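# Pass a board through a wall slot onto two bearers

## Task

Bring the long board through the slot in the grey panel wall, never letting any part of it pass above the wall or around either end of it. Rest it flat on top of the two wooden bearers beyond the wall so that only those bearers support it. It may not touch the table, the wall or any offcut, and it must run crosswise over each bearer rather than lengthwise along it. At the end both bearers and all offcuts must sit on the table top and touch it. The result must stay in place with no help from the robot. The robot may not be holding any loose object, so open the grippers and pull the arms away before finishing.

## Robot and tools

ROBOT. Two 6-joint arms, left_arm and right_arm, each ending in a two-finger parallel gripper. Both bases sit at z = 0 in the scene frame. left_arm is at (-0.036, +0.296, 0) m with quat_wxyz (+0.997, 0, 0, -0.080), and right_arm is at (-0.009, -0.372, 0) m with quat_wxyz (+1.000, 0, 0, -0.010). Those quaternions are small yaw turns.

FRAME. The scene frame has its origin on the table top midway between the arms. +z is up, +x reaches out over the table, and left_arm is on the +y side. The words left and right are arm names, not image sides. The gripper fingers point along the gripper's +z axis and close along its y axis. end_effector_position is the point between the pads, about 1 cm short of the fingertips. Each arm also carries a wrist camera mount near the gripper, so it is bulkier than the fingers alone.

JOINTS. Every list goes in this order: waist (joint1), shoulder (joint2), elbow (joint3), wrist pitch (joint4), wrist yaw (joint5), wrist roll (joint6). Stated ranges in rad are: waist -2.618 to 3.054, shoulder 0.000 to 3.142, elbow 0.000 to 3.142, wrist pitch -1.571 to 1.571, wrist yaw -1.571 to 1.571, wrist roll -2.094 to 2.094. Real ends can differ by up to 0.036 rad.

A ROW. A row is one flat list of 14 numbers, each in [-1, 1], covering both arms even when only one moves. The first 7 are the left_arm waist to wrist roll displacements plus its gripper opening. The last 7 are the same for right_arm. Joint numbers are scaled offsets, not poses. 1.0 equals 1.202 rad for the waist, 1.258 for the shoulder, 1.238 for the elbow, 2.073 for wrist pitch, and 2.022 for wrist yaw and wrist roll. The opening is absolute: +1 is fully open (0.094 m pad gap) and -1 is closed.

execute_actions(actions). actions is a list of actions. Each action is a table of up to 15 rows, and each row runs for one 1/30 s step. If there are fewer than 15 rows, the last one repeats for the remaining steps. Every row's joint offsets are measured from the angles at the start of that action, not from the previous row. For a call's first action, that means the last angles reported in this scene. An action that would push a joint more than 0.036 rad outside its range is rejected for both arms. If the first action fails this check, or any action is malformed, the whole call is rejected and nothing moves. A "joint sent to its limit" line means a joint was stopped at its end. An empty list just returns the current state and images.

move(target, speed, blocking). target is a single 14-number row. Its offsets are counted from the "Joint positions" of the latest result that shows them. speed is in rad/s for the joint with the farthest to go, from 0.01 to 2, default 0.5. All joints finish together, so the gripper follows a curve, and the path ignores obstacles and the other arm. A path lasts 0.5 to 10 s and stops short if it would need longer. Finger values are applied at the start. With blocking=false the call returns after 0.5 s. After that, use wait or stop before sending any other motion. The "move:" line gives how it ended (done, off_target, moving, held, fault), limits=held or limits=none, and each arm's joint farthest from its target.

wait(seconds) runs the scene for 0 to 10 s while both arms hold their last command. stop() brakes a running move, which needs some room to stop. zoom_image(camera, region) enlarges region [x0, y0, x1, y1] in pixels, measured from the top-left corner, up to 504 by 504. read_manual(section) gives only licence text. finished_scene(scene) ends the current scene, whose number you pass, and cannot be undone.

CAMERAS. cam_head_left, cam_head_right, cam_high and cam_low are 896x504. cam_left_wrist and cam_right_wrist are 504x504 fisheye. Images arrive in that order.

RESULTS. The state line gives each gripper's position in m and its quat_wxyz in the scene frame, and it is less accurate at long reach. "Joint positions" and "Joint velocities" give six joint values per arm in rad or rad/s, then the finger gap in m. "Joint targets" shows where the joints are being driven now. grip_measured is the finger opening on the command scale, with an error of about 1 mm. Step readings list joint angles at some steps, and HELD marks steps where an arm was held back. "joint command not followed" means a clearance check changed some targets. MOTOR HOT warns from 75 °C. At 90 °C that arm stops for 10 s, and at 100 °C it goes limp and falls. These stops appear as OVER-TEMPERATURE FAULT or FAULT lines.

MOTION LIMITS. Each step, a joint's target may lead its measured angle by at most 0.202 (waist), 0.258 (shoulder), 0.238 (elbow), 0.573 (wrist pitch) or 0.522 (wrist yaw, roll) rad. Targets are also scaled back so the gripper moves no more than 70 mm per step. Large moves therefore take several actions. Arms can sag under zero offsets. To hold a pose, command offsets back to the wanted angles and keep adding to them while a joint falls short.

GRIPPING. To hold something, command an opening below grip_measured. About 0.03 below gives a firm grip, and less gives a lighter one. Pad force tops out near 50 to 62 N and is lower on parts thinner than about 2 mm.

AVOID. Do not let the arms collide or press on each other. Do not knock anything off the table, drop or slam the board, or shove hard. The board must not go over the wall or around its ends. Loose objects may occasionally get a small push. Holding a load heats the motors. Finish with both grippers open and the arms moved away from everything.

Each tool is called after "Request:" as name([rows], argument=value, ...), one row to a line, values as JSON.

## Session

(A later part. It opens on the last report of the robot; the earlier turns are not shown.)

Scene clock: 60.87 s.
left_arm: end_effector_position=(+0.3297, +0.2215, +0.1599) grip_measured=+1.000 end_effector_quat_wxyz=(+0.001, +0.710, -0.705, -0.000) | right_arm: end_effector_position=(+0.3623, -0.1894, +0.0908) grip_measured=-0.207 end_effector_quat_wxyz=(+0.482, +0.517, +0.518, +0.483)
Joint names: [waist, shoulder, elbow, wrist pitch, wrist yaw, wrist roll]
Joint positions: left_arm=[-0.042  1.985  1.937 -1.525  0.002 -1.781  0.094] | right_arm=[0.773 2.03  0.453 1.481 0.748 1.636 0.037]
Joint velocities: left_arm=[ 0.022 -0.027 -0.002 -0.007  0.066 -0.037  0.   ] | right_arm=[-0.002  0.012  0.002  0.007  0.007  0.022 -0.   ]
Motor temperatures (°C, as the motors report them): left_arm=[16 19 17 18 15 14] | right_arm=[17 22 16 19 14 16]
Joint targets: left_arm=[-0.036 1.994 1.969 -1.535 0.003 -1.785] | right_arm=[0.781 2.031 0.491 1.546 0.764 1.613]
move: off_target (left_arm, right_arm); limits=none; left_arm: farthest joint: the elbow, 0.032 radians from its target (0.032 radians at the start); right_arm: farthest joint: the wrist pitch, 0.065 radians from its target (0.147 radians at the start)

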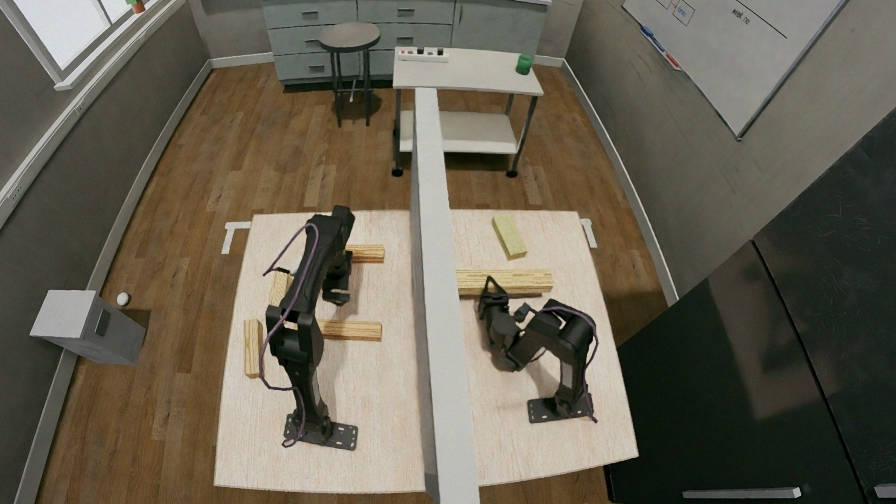

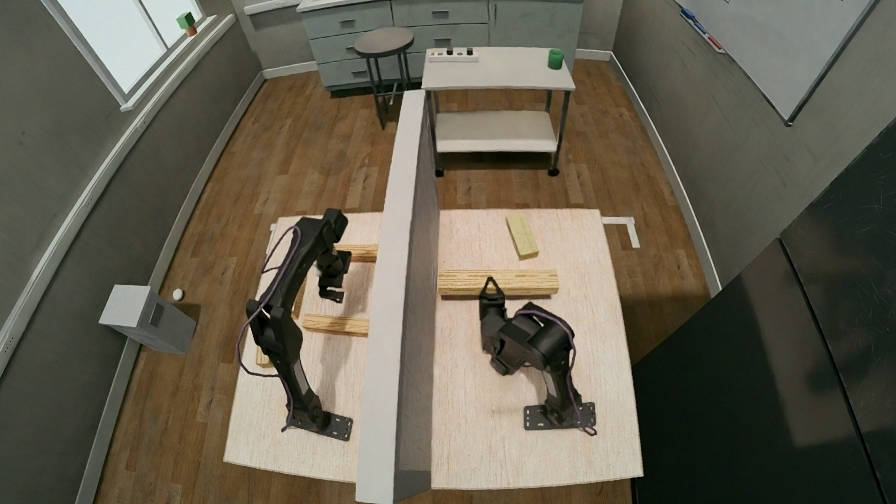

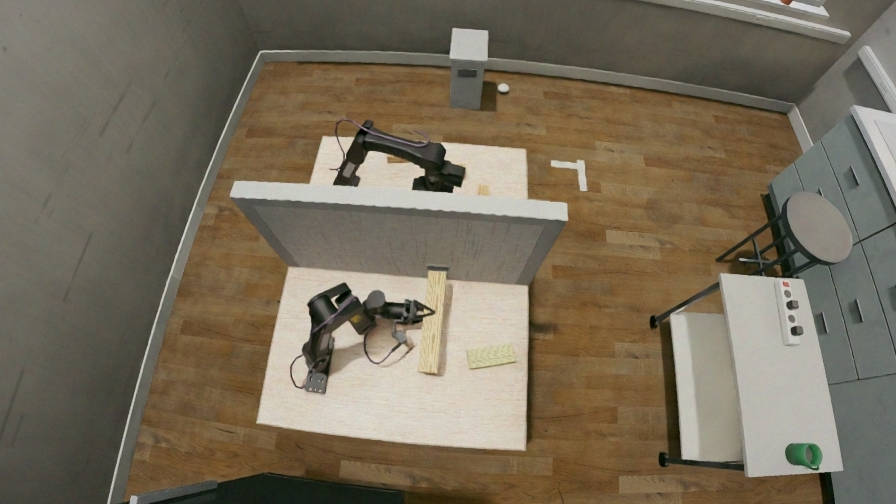

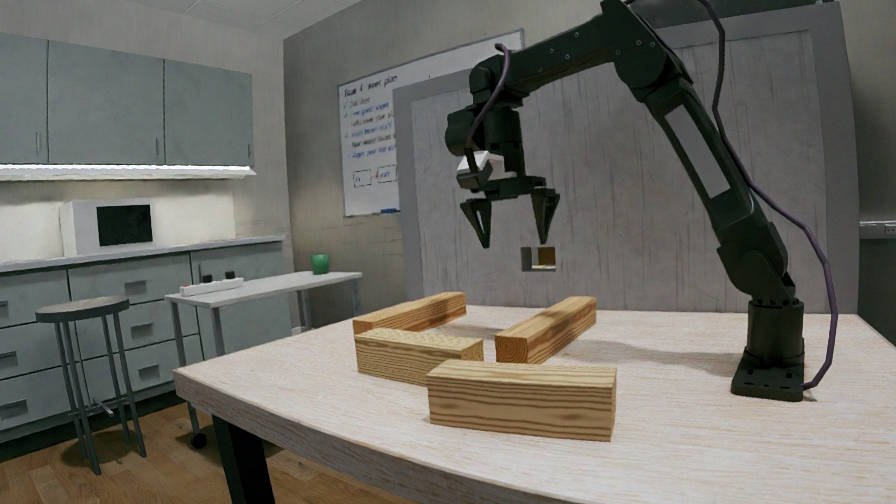

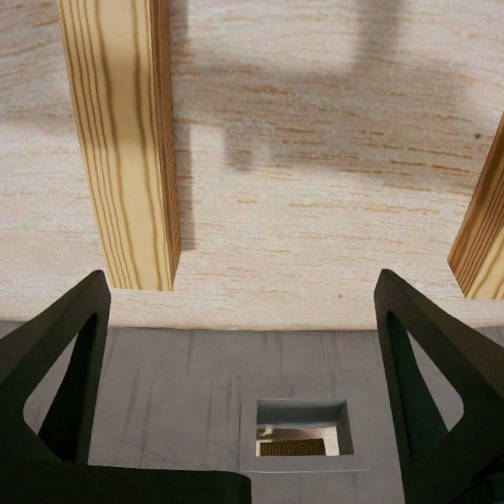

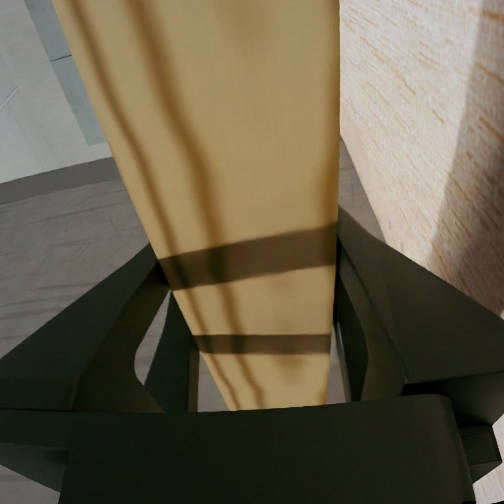

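Request:
execute_actions([
  [
[0.005,0.007,0.026,-0.005,0.0005,-0.002,1, 0.01004,0.00438,0.03511,0.03173,0.01006,-0.01183,-0.3],
[0.005,0.007,0.026,-0.005,0.0005,-0.002,1, 0.01343,0.00796,0.03952,0.03210,0.01221,-0.01229,-0.3],
[0.005,0.007,0.026,-0.005,0.0005,-0.002,1, 0.01681,0.01153,0.04393,0.03247,0.01437,-0.01276,-0.3],
[0.005,0.007,0.026,-0.005,0.0005,-0.002,1, 0.02019,0.01511,0.04833,0.03284,0.01652,-0.01322,-0.3],
[0.005,0.007,0.026,-0.005,0.0005,-0.002,1, 0.02358,0.01869,0.05274,0.03321,0.01868,-0.01368,-0.3],
[0.005,0.007,0.026,-0.005,0.0005,-0.002,1, 0.02696,0.02227,0.05715,0.03358,0.02084,-0.01414,-0.3],
[0.005,0.007,0.026,-0.005,0.0005,-0.002,1, 0.03034,0.02584,0.06156,0.03395,0.02299,-0.01460,-0.3],
[0.005,0.007,0.026,-0.005,0.0005,-0.002,1, 0.03373,0.02942,0.06597,0.03432,0.02515,-0.01506,-0.3],
[0.005,0.007,0.026,-0.005,0.0005,-0.002,1, 0.03711,0.03300,0.07038,0.03469,0.02730,-0.01553,-0.3],
[0.005,0.007,0.026,-0.005,0.0005,-0.002,1, 0.04049,0.03658,0.07478,0.03506,0.02946,-0.01599,-0.3],
[0.005,0.007,0.026,-0.005,0.0005,-0.002,1, 0.04388,0.04015,0.07919,0.03543,0.03161,-0.01645,-0.3],
[0.005,0.007,0.026,-0.005,0.0005,-0.002,1, 0.04726,0.04373,0.08360,0.03580,0.03377,-0.01691,-0.3]
],
])

Request:
wait(seconds=0.3)

Request:
zoom_image(camera="cam_left_wrist", region=[220, 380, 380, 480])

Request:
zoom_image(camera="cam_low", region=[490, 225, 590, 295])

Scene clock: 62.83 s.
left_arm: end_effector_position=(+0.3297, +0.2215, +0.1599) grip_measured=+1.000 end_effector_quat_wxyz=(+0.001, +0.710, -0.705, -0.000) | right_arm: end_effector_position=(+0.3640, -0.1675, +0.0889) grip_measured=-0.207 end_effector_quat_wxyz=(+0.484, +0.511, +0.516, +0.489)
Joint names: [waist, shoulder, elbow, wrist pitch, wrist yaw, wrist roll]
Joint positions: left_arm=[-0.042  1.985  1.937 -1.525  0.002 -1.781  0.094] | right_arm=[0.822 2.084 0.519 1.489 0.79  1.627 0.037]
Joint velocities: left_arm=[-0.002 -0.017  0.012  0.081  0.022 -0.051  0.   ] | right_arm=[0.046 0.022 0.012 0.095 0.081 0.007 0.   ]
Motor temperatures (°C, as the motors report them): left_arm=[16 19 17 18 15 14] | right_arm=[17 22 16 20 14 16]
Joint targets: left_arm=[-0.036 1.994 1.969 -1.535 0.003 -1.785] | right_arm=[0.830 2.085 0.557 1.555 0.816 1.602]
Step readings (joint positions):
0: left_arm=[-0.042 1.985 1.937 -1.525 0.002 -1.781] | right_arm=[0.773 2.030 0.453 1.481 0.748 1.636]
1: left_arm=[-0.042 1.985 1.937 -1.525 0.002 -1.781] | right_arm=[0.773 2.030 0.453 1.481 0.749 1.636]
2: left_arm=[-0.042 1.985 1.937 -1.525 0.002 -1.781] | right_arm=[0.774 2.030 0.453 1.481 0.751 1.635]
4: left_arm=[-0.042 1.985 1.937 -1.525 0.002 -1.781] | right_arm=[0.779 2.037 0.461 1.484 0.759 1.634]
8: left_arm=[-0.042 1.985 1.937 -1.525 0.002 -1.781] | right_arm=[0.796 2.059 0.487 1.485 0.771 1.632]
15: Joint positions above

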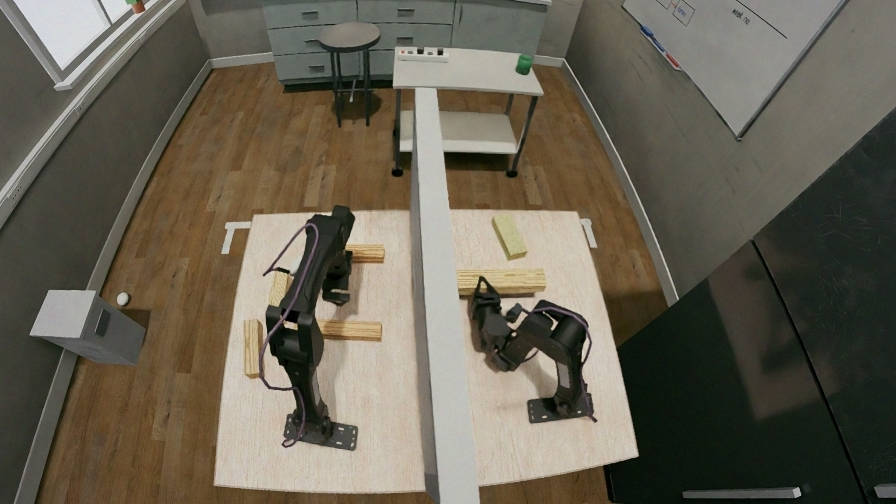

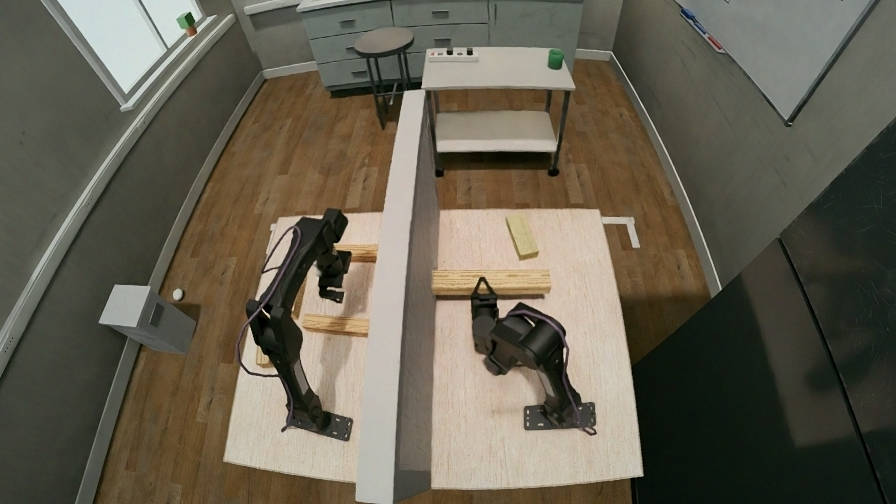

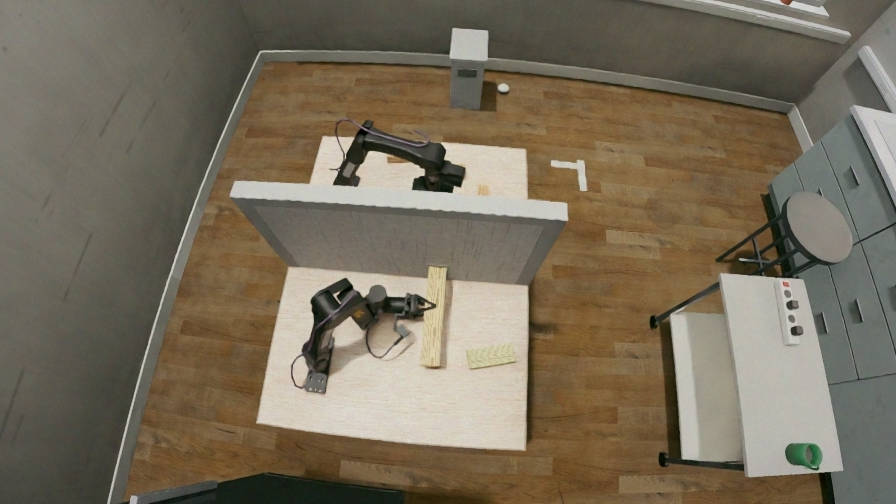

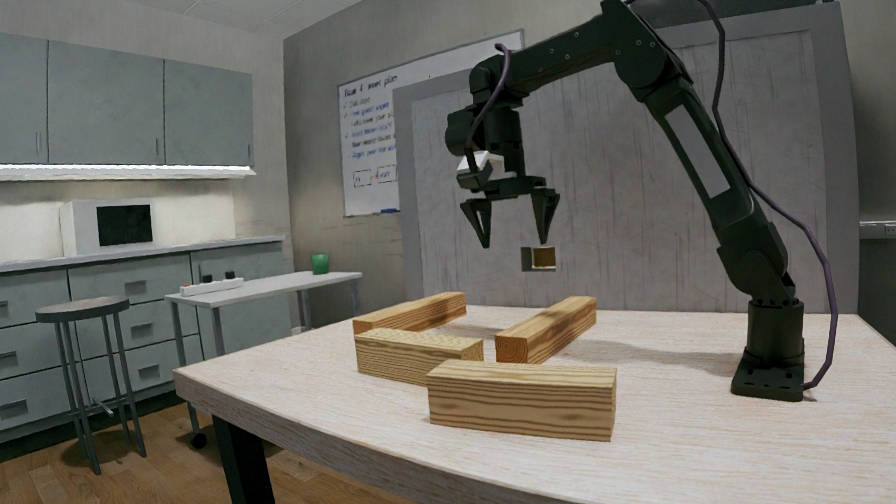

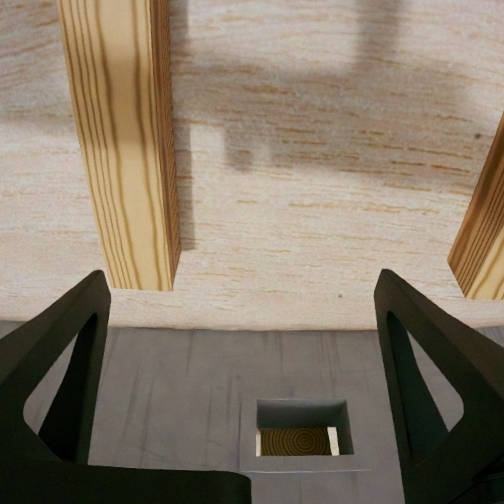

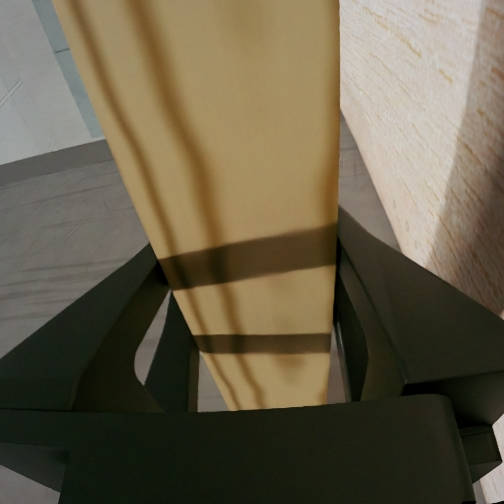

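Scene clock: 63.13 s.
left_arm: end_effector_position=(+0.3297, +0.2215, +0.1599) grip_measured=+1.000 end_effector_quat_wxyz=(+0.001, +0.710, -0.705, -0.000) | right_arm: end_effector_position=(+0.3640, -0.1691, +0.0895) grip_measured=-0.207 end_effector_quat_wxyz=(+0.487, +0.513, +0.512, +0.487)
Joint names: [waist, shoulder, elbow, wrist pitch, wrist yaw, wrist roll]
Joint positions: left_arm=[-0.042  1.985  1.937 -1.525  0.002 -1.781  0.094] | right_arm=[0.823 2.085 0.519 1.492 0.8   1.625 0.037]
Joint velocities: left_arm=[-0.007 -0.012 -0.007  0.037 -0.022 -0.007  0.   ] | right_arm=[ 0.012 -0.012  0.007 -0.051 -0.037  0.037 -0.   ]
Motor temperatures (°C, as the motors report them): left_arm=[16 19 17 18 15 14] | right_arm=[17 22 16 20 14 16]
Joint targets: left_arm=[-0.036 1.994 1.969 -1.535 0.003 -1.785] | right_arm=[0.830 2.085 0.557 1.555 0.816 1.602]
wait: 0.30 s; no rest

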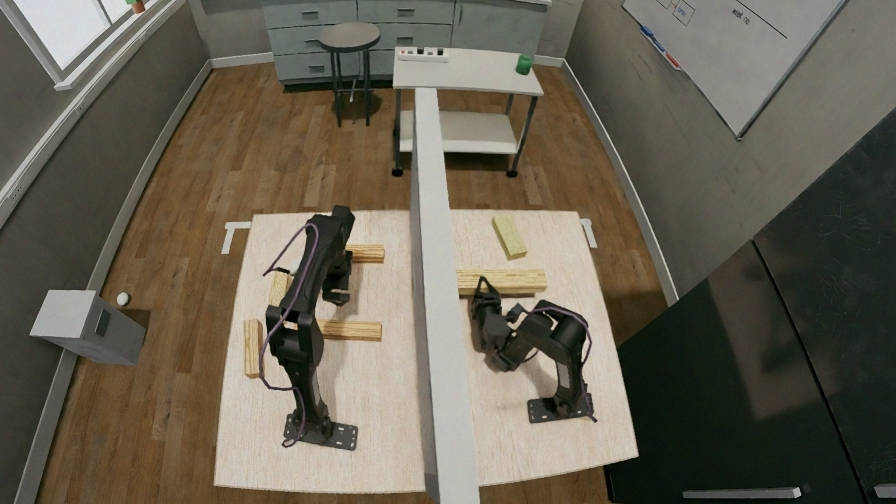

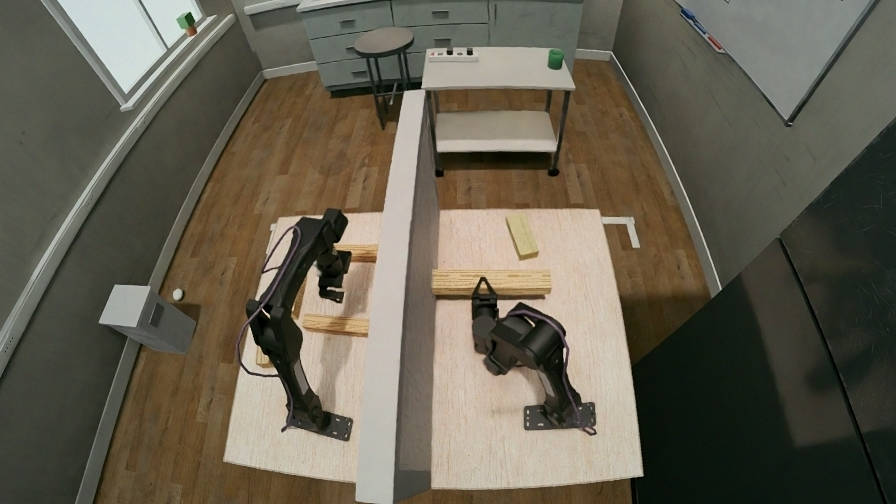

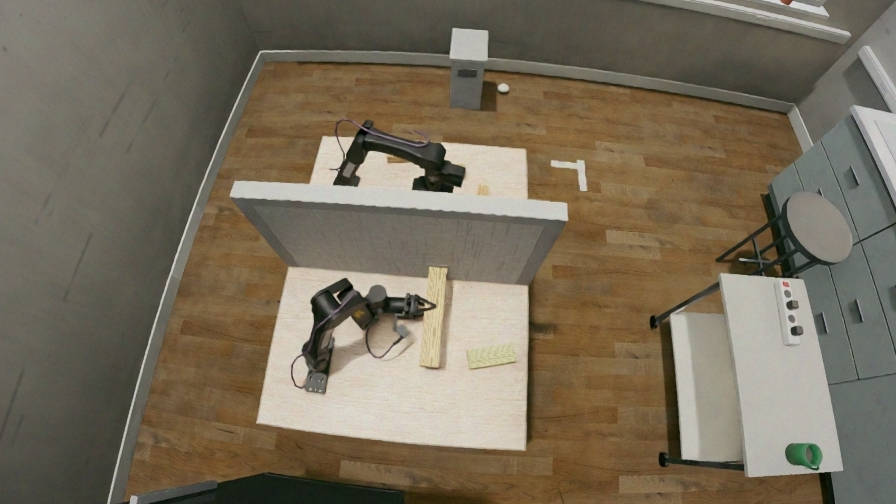

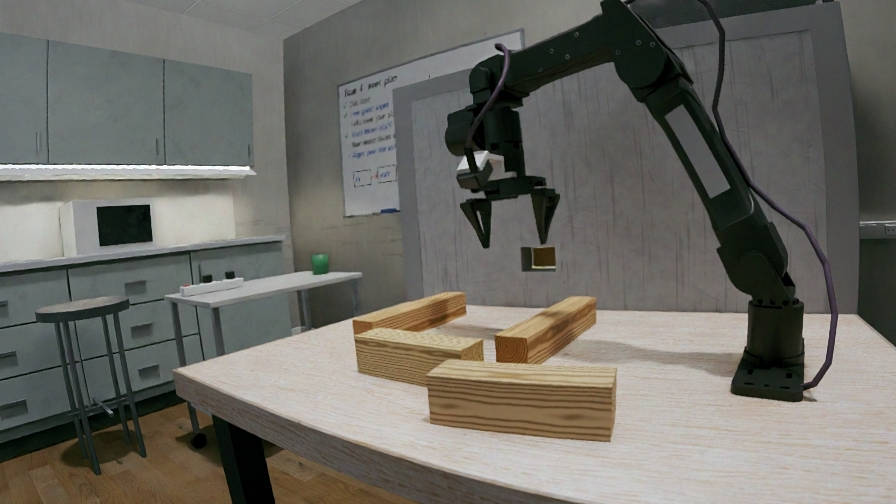

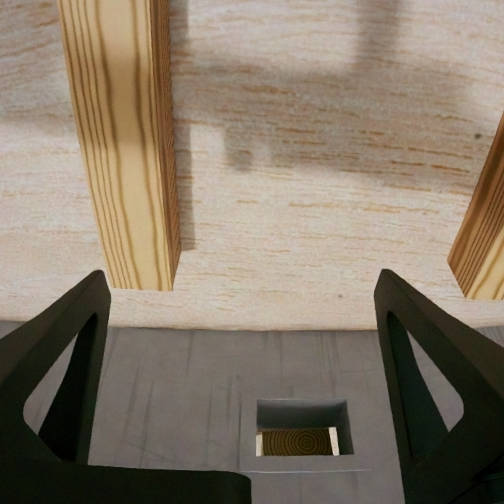

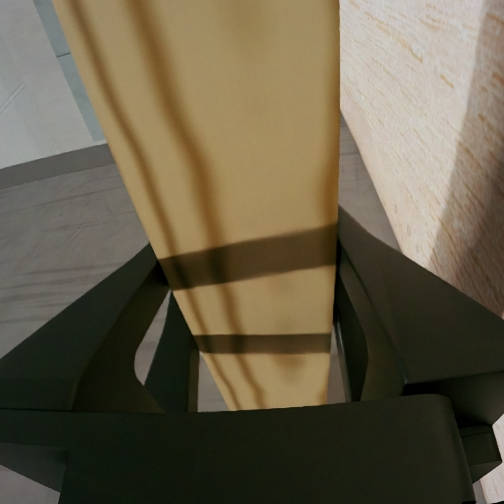

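Region (220, 380, 380, 480) of cam_left_wrist's 504x504 image, scaled by 3.150, with more detail than that image has; it fills the top 315 rows of this view, and the rest is white.

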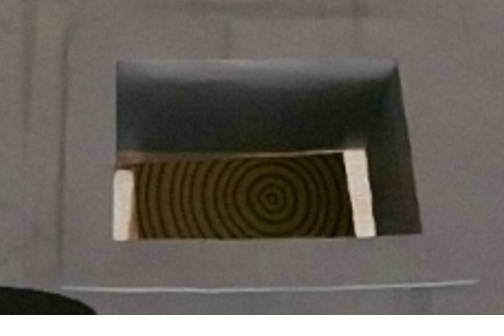

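Region (490, 225, 590, 295) of cam_low's 896x504 image, scaled by 5.040, with more detail than that image has; it fills the top 353 rows of this view, and the rest is white.

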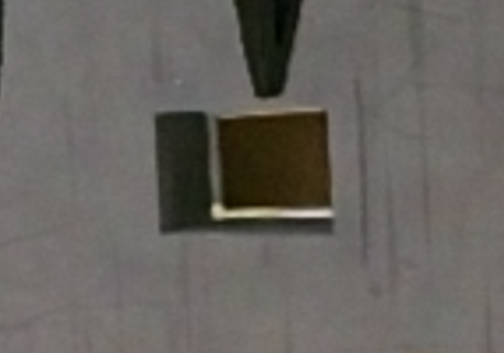

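Request:
execute_actions([
  [
[0.005,0.007,0.026,-0.005,0.0005,-0.002,1, 0.00964,0.00339,0.03542,0.0304,0.01069,-0.01188,-0.3],
[0.005,0.007,0.026,-0.005,0.0005,-0.002,1, 0.01346,0.00679,0.04014,0.0304,0.01347,-0.01240,-0.3],
[0.005,0.007,0.026,-0.005,0.0005,-0.002,1, 0.01728,0.01018,0.04487,0.0304,0.01626,-0.01291,-0.3],
[0.005,0.007,0.026,-0.005,0.0005,-0.002,1, 0.02110,0.01358,0.04959,0.0304,0.01905,-0.01343,-0.3],
[0.005,0.007,0.026,-0.005,0.0005,-0.002,1, 0.02492,0.01697,0.05431,0.0304,0.02184,-0.01394,-0.3],
[0.005,0.007,0.026,-0.005,0.0005,-0.002,1, 0.02874,0.02036,0.05903,0.0304,0.02462,-0.01445,-0.3],
[0.005,0.007,0.026,-0.005,0.0005,-0.002,1, 0.03257,0.02376,0.06376,0.0304,0.02741,-0.01497,-0.3],
[0.005,0.007,0.026,-0.005,0.0005,-0.002,1, 0.03639,0.02715,0.06848,0.0304,0.03020,-0.01548,-0.3],
[0.005,0.007,0.026,-0.005,0.0005,-0.002,1, 0.04021,0.03054,0.07320,0.0304,0.03299,-0.01599,-0.3],
[0.005,0.007,0.026,-0.005,0.0005,-0.002,1, 0.04403,0.03394,0.07792,0.0304,0.03577,-0.01651,-0.3],
[0.005,0.007,0.026,-0.005,0.0005,-0.002,1, 0.04785,0.03733,0.08265,0.0304,0.03856,-0.01702,-0.3],
[0.005,0.007,0.026,-0.005,0.0005,-0.002,1, 0.05167,0.04073,0.08737,0.0304,0.03856,-0.01754,-0.3],
[0.005,0.007,0.026,-0.005,0.0005,-0.002,1, 0.05549,0.04412,0.09209,0.0304,0.03856,-0.01805,-0.3]
],
])

Request:
wait(seconds=0.3)

Request:
zoom_image(camera="cam_left_wrist", region=[220, 380, 380, 480])

Request:
zoom_image(camera="cam_low", region=[490, 225, 590, 295])

Scene clock: 66.63 s.
left_arm: end_effector_position=(+0.3297, +0.2215, +0.1599) grip_measured=+1.000 end_effector_quat_wxyz=(+0.001, +0.710, -0.705, -0.000) | right_arm: end_effector_position=(+0.3636, -0.1446, +0.0882) grip_measured=-0.207 end_effector_quat_wxyz=(+0.490, +0.509, +0.508, +0.494)
Joint names: [waist, shoulder, elbow, wrist pitch, wrist yaw, wrist roll]
Joint positions: left_arm=[-0.042  1.985  1.937 -1.525  0.002 -1.781  0.094] | right_arm=[0.88  2.139 0.593 1.496 0.855 1.614 0.037]
Joint velocities: left_arm=[ 0.017 -0.012  0.002 -0.022 -0.007  0.066  0.   ] | right_arm=[ 0.081  0.066  0.056 -0.066  0.022 -0.037  0.001]
Motor temperatures (°C, as the motors report them): left_arm=[16 19 17 18 15 14] | right_arm=[17 22 16 21 14 16]
Joint targets: left_arm=[-0.036 1.994 1.969 -1.535 0.003 -1.785] | right_arm=[0.889 2.141 0.633 1.555 0.878 1.588]
Step readings (joint positions):
0: left_arm=[-0.042 1.985 1.937 -1.525 0.002 -1.781] | right_arm=[0.823 2.085 0.519 1.493 0.802 1.625]
1: left_arm=[-0.042 1.985 1.937 -1.525 0.002 -1.781] | right_arm=[0.823 2.085 0.519 1.493 0.803 1.625]
2: left_arm=[-0.042 1.985 1.937 -1.525 0.002 -1.781] | right_arm=[0.824 2.085 0.519 1.493 0.805 1.624]
4: left_arm=[-0.042 1.985 1.937 -1.525 0.002 -1.781] | right_arm=[0.829 2.091 0.527 1.495 0.816 1.623]
8: left_arm=[-0.042 1.985 1.937 -1.525 0.002 -1.781] | right_arm=[0.848 2.112 0.556 1.495 0.831 1.620]
15: Joint positions above

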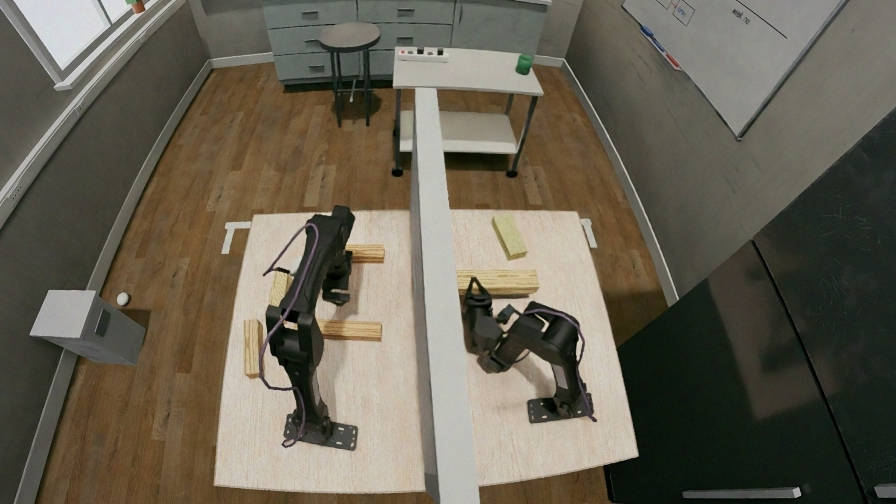

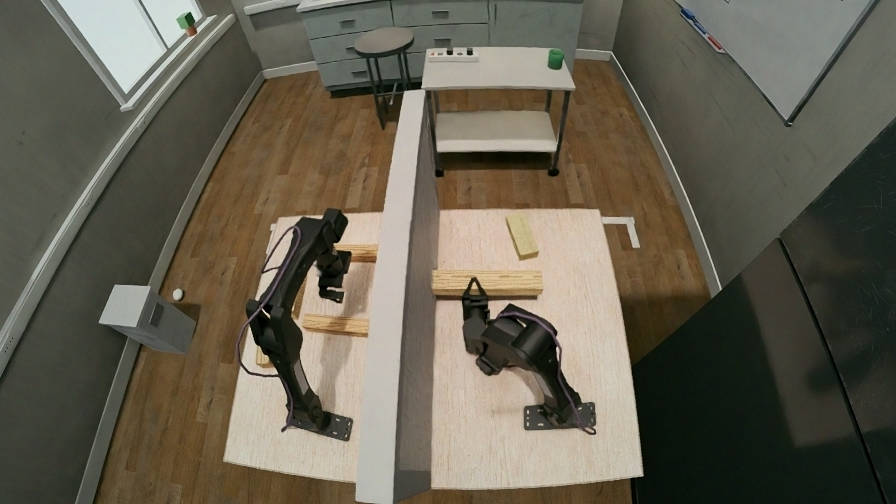

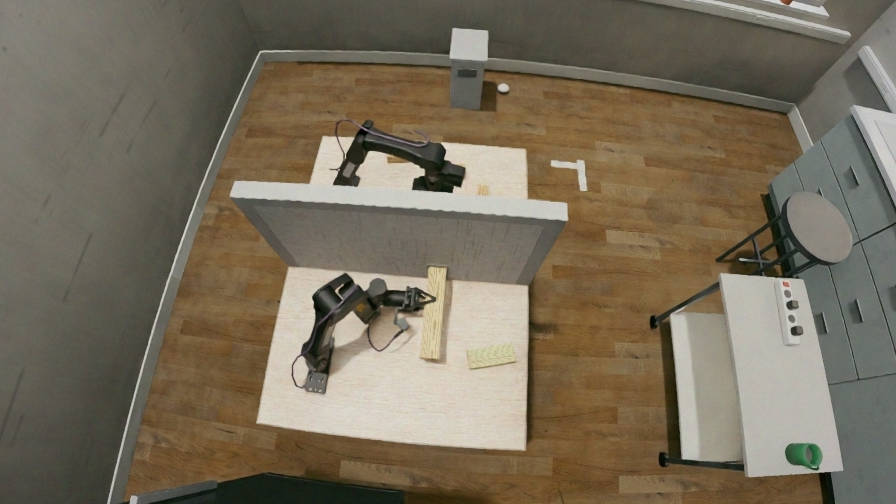

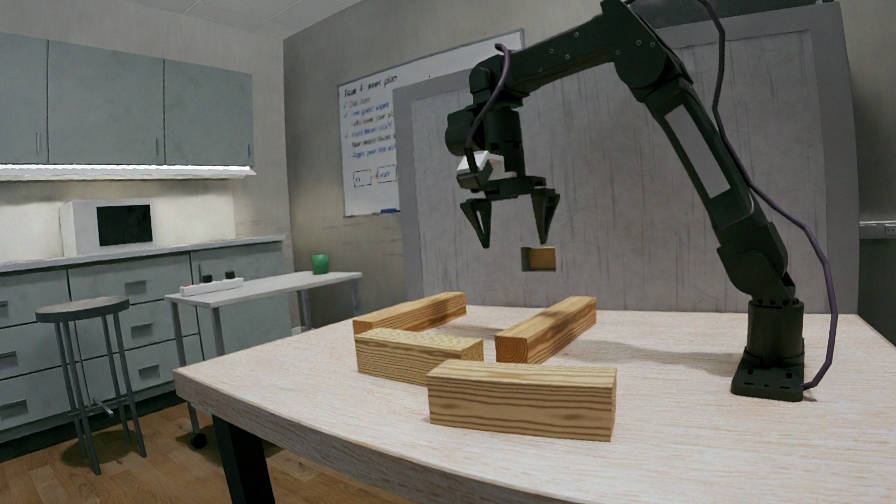

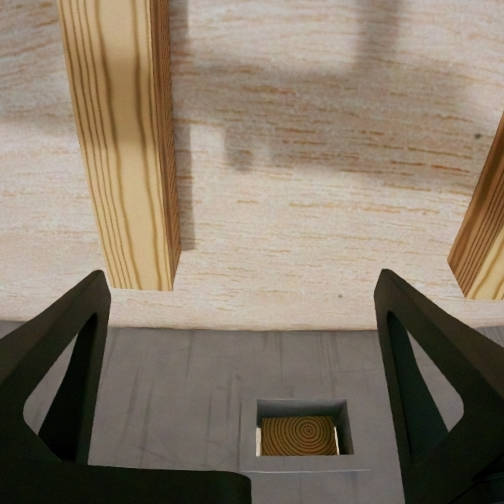

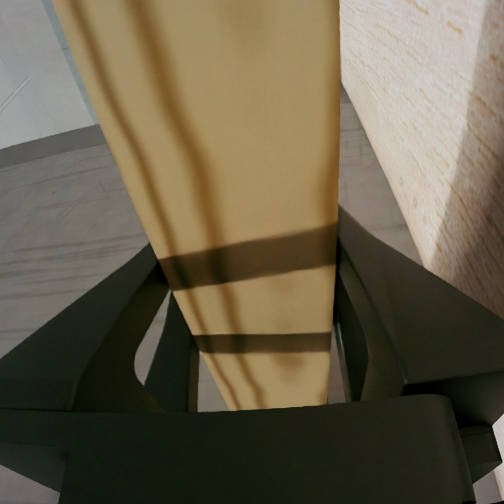

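Scene clock: 66.93 s.
left_arm: end_effector_position=(+0.3297, +0.2215, +0.1599) grip_measured=+1.000 end_effector_quat_wxyz=(+0.001, +0.710, -0.705, -0.000) | right_arm: end_effector_position=(+0.3632, -0.1448, +0.0884) grip_measured=-0.207 end_effector_quat_wxyz=(+0.492, +0.510, +0.506, +0.492)
Joint names: [waist, shoulder, elbow, wrist pitch, wrist yaw, wrist roll]
Joint positions: left_arm=[-0.042  1.985  1.937 -1.525  0.002 -1.781  0.094] | right_arm=[0.883 2.141 0.595 1.497 0.864 1.612 0.037]
Joint velocities: left_arm=[-0.002  0.002  0.007 -0.081  0.037  0.022  0.   ] | right_arm=[ 0.002 -0.002 -0.022 -0.037  0.022  0.007 -0.   ]
Motor temperatures (°C, as the motors report them): left_arm=[16 19 17 18 15 14] | right_arm=[17 22 16 21 14 16]
Joint targets: left_arm=[-0.036 1.994 1.969 -1.535 0.003 -1.785] | right_arm=[0.890 2.141 0.633 1.556 0.878 1.588]
wait: 0.30 s; no rest

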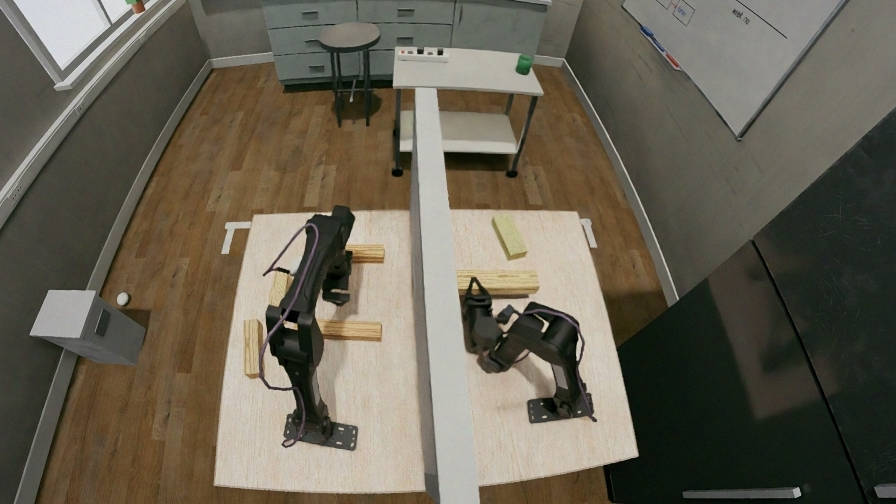

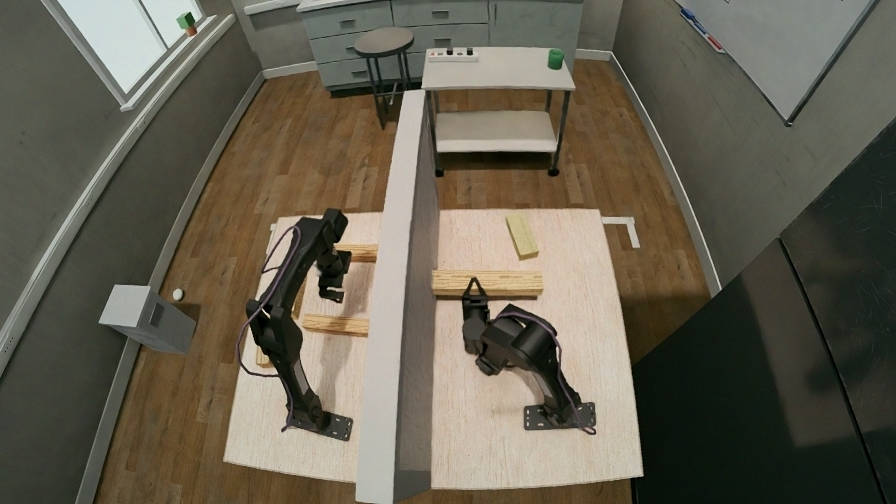

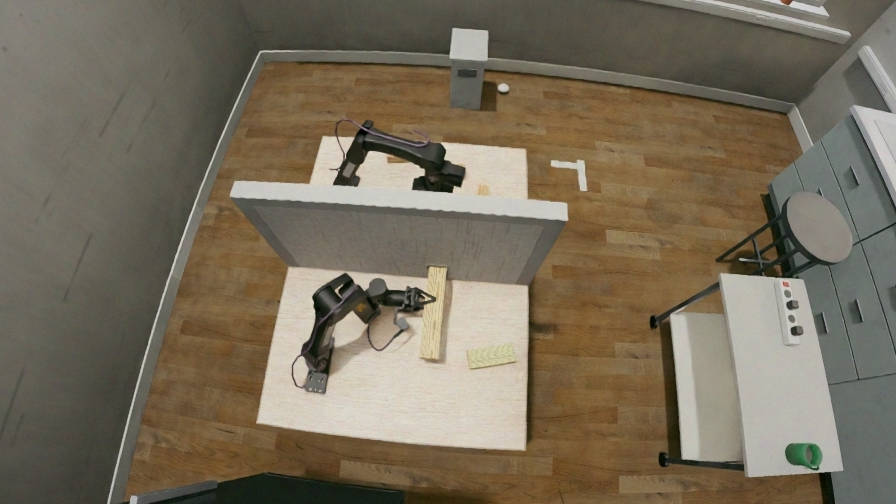

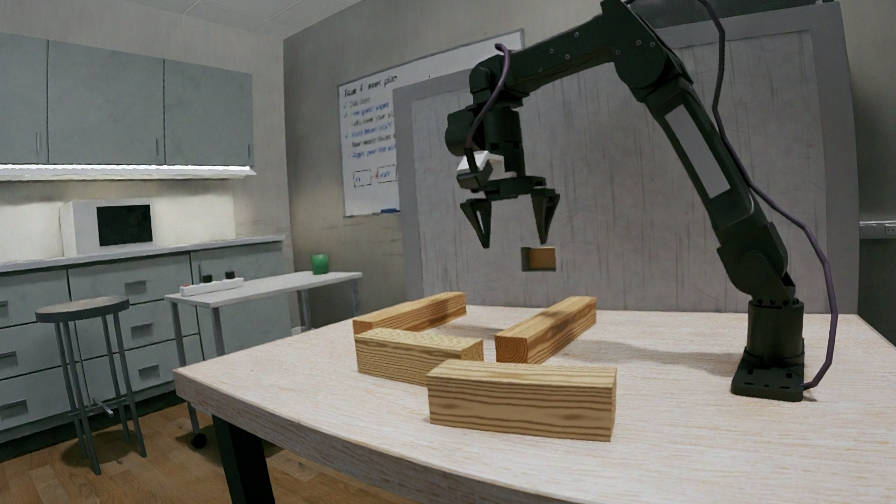

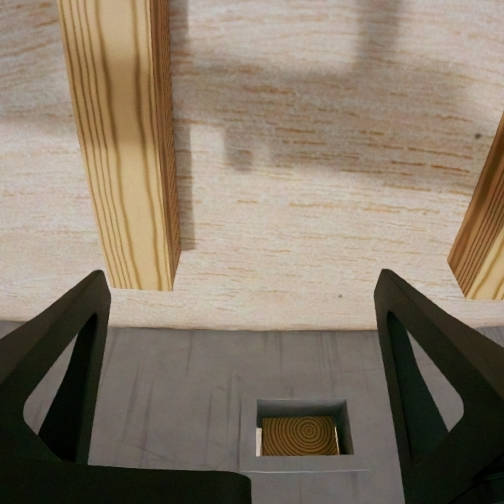

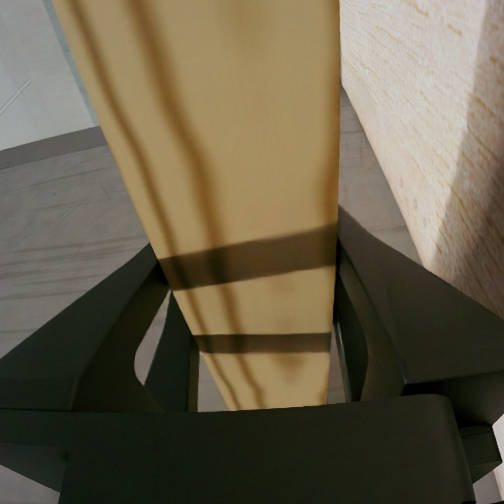

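Region (220, 380, 380, 480) of cam_left_wrist's 504x504 image, scaled by 3.150, with more detail than that image has; it fills the top 315 rows of this view, and the rest is white.

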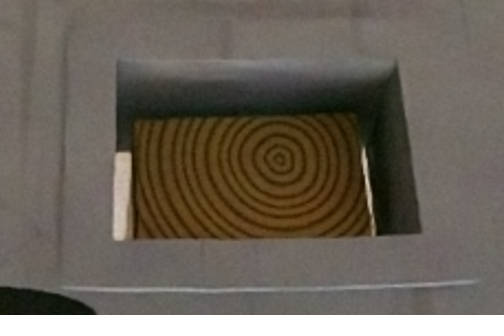

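Region (490, 225, 590, 295) of cam_low's 896x504 image, scaled by 5.040, with more detail than that image has; it fills the top 353 rows of this view, and the rest is white.

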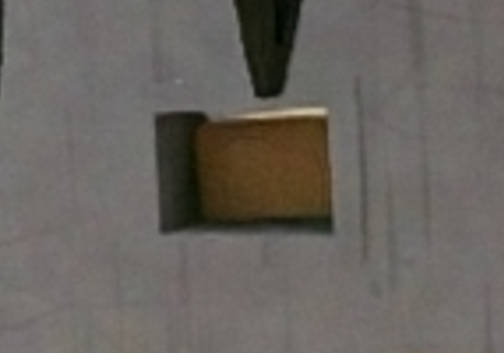

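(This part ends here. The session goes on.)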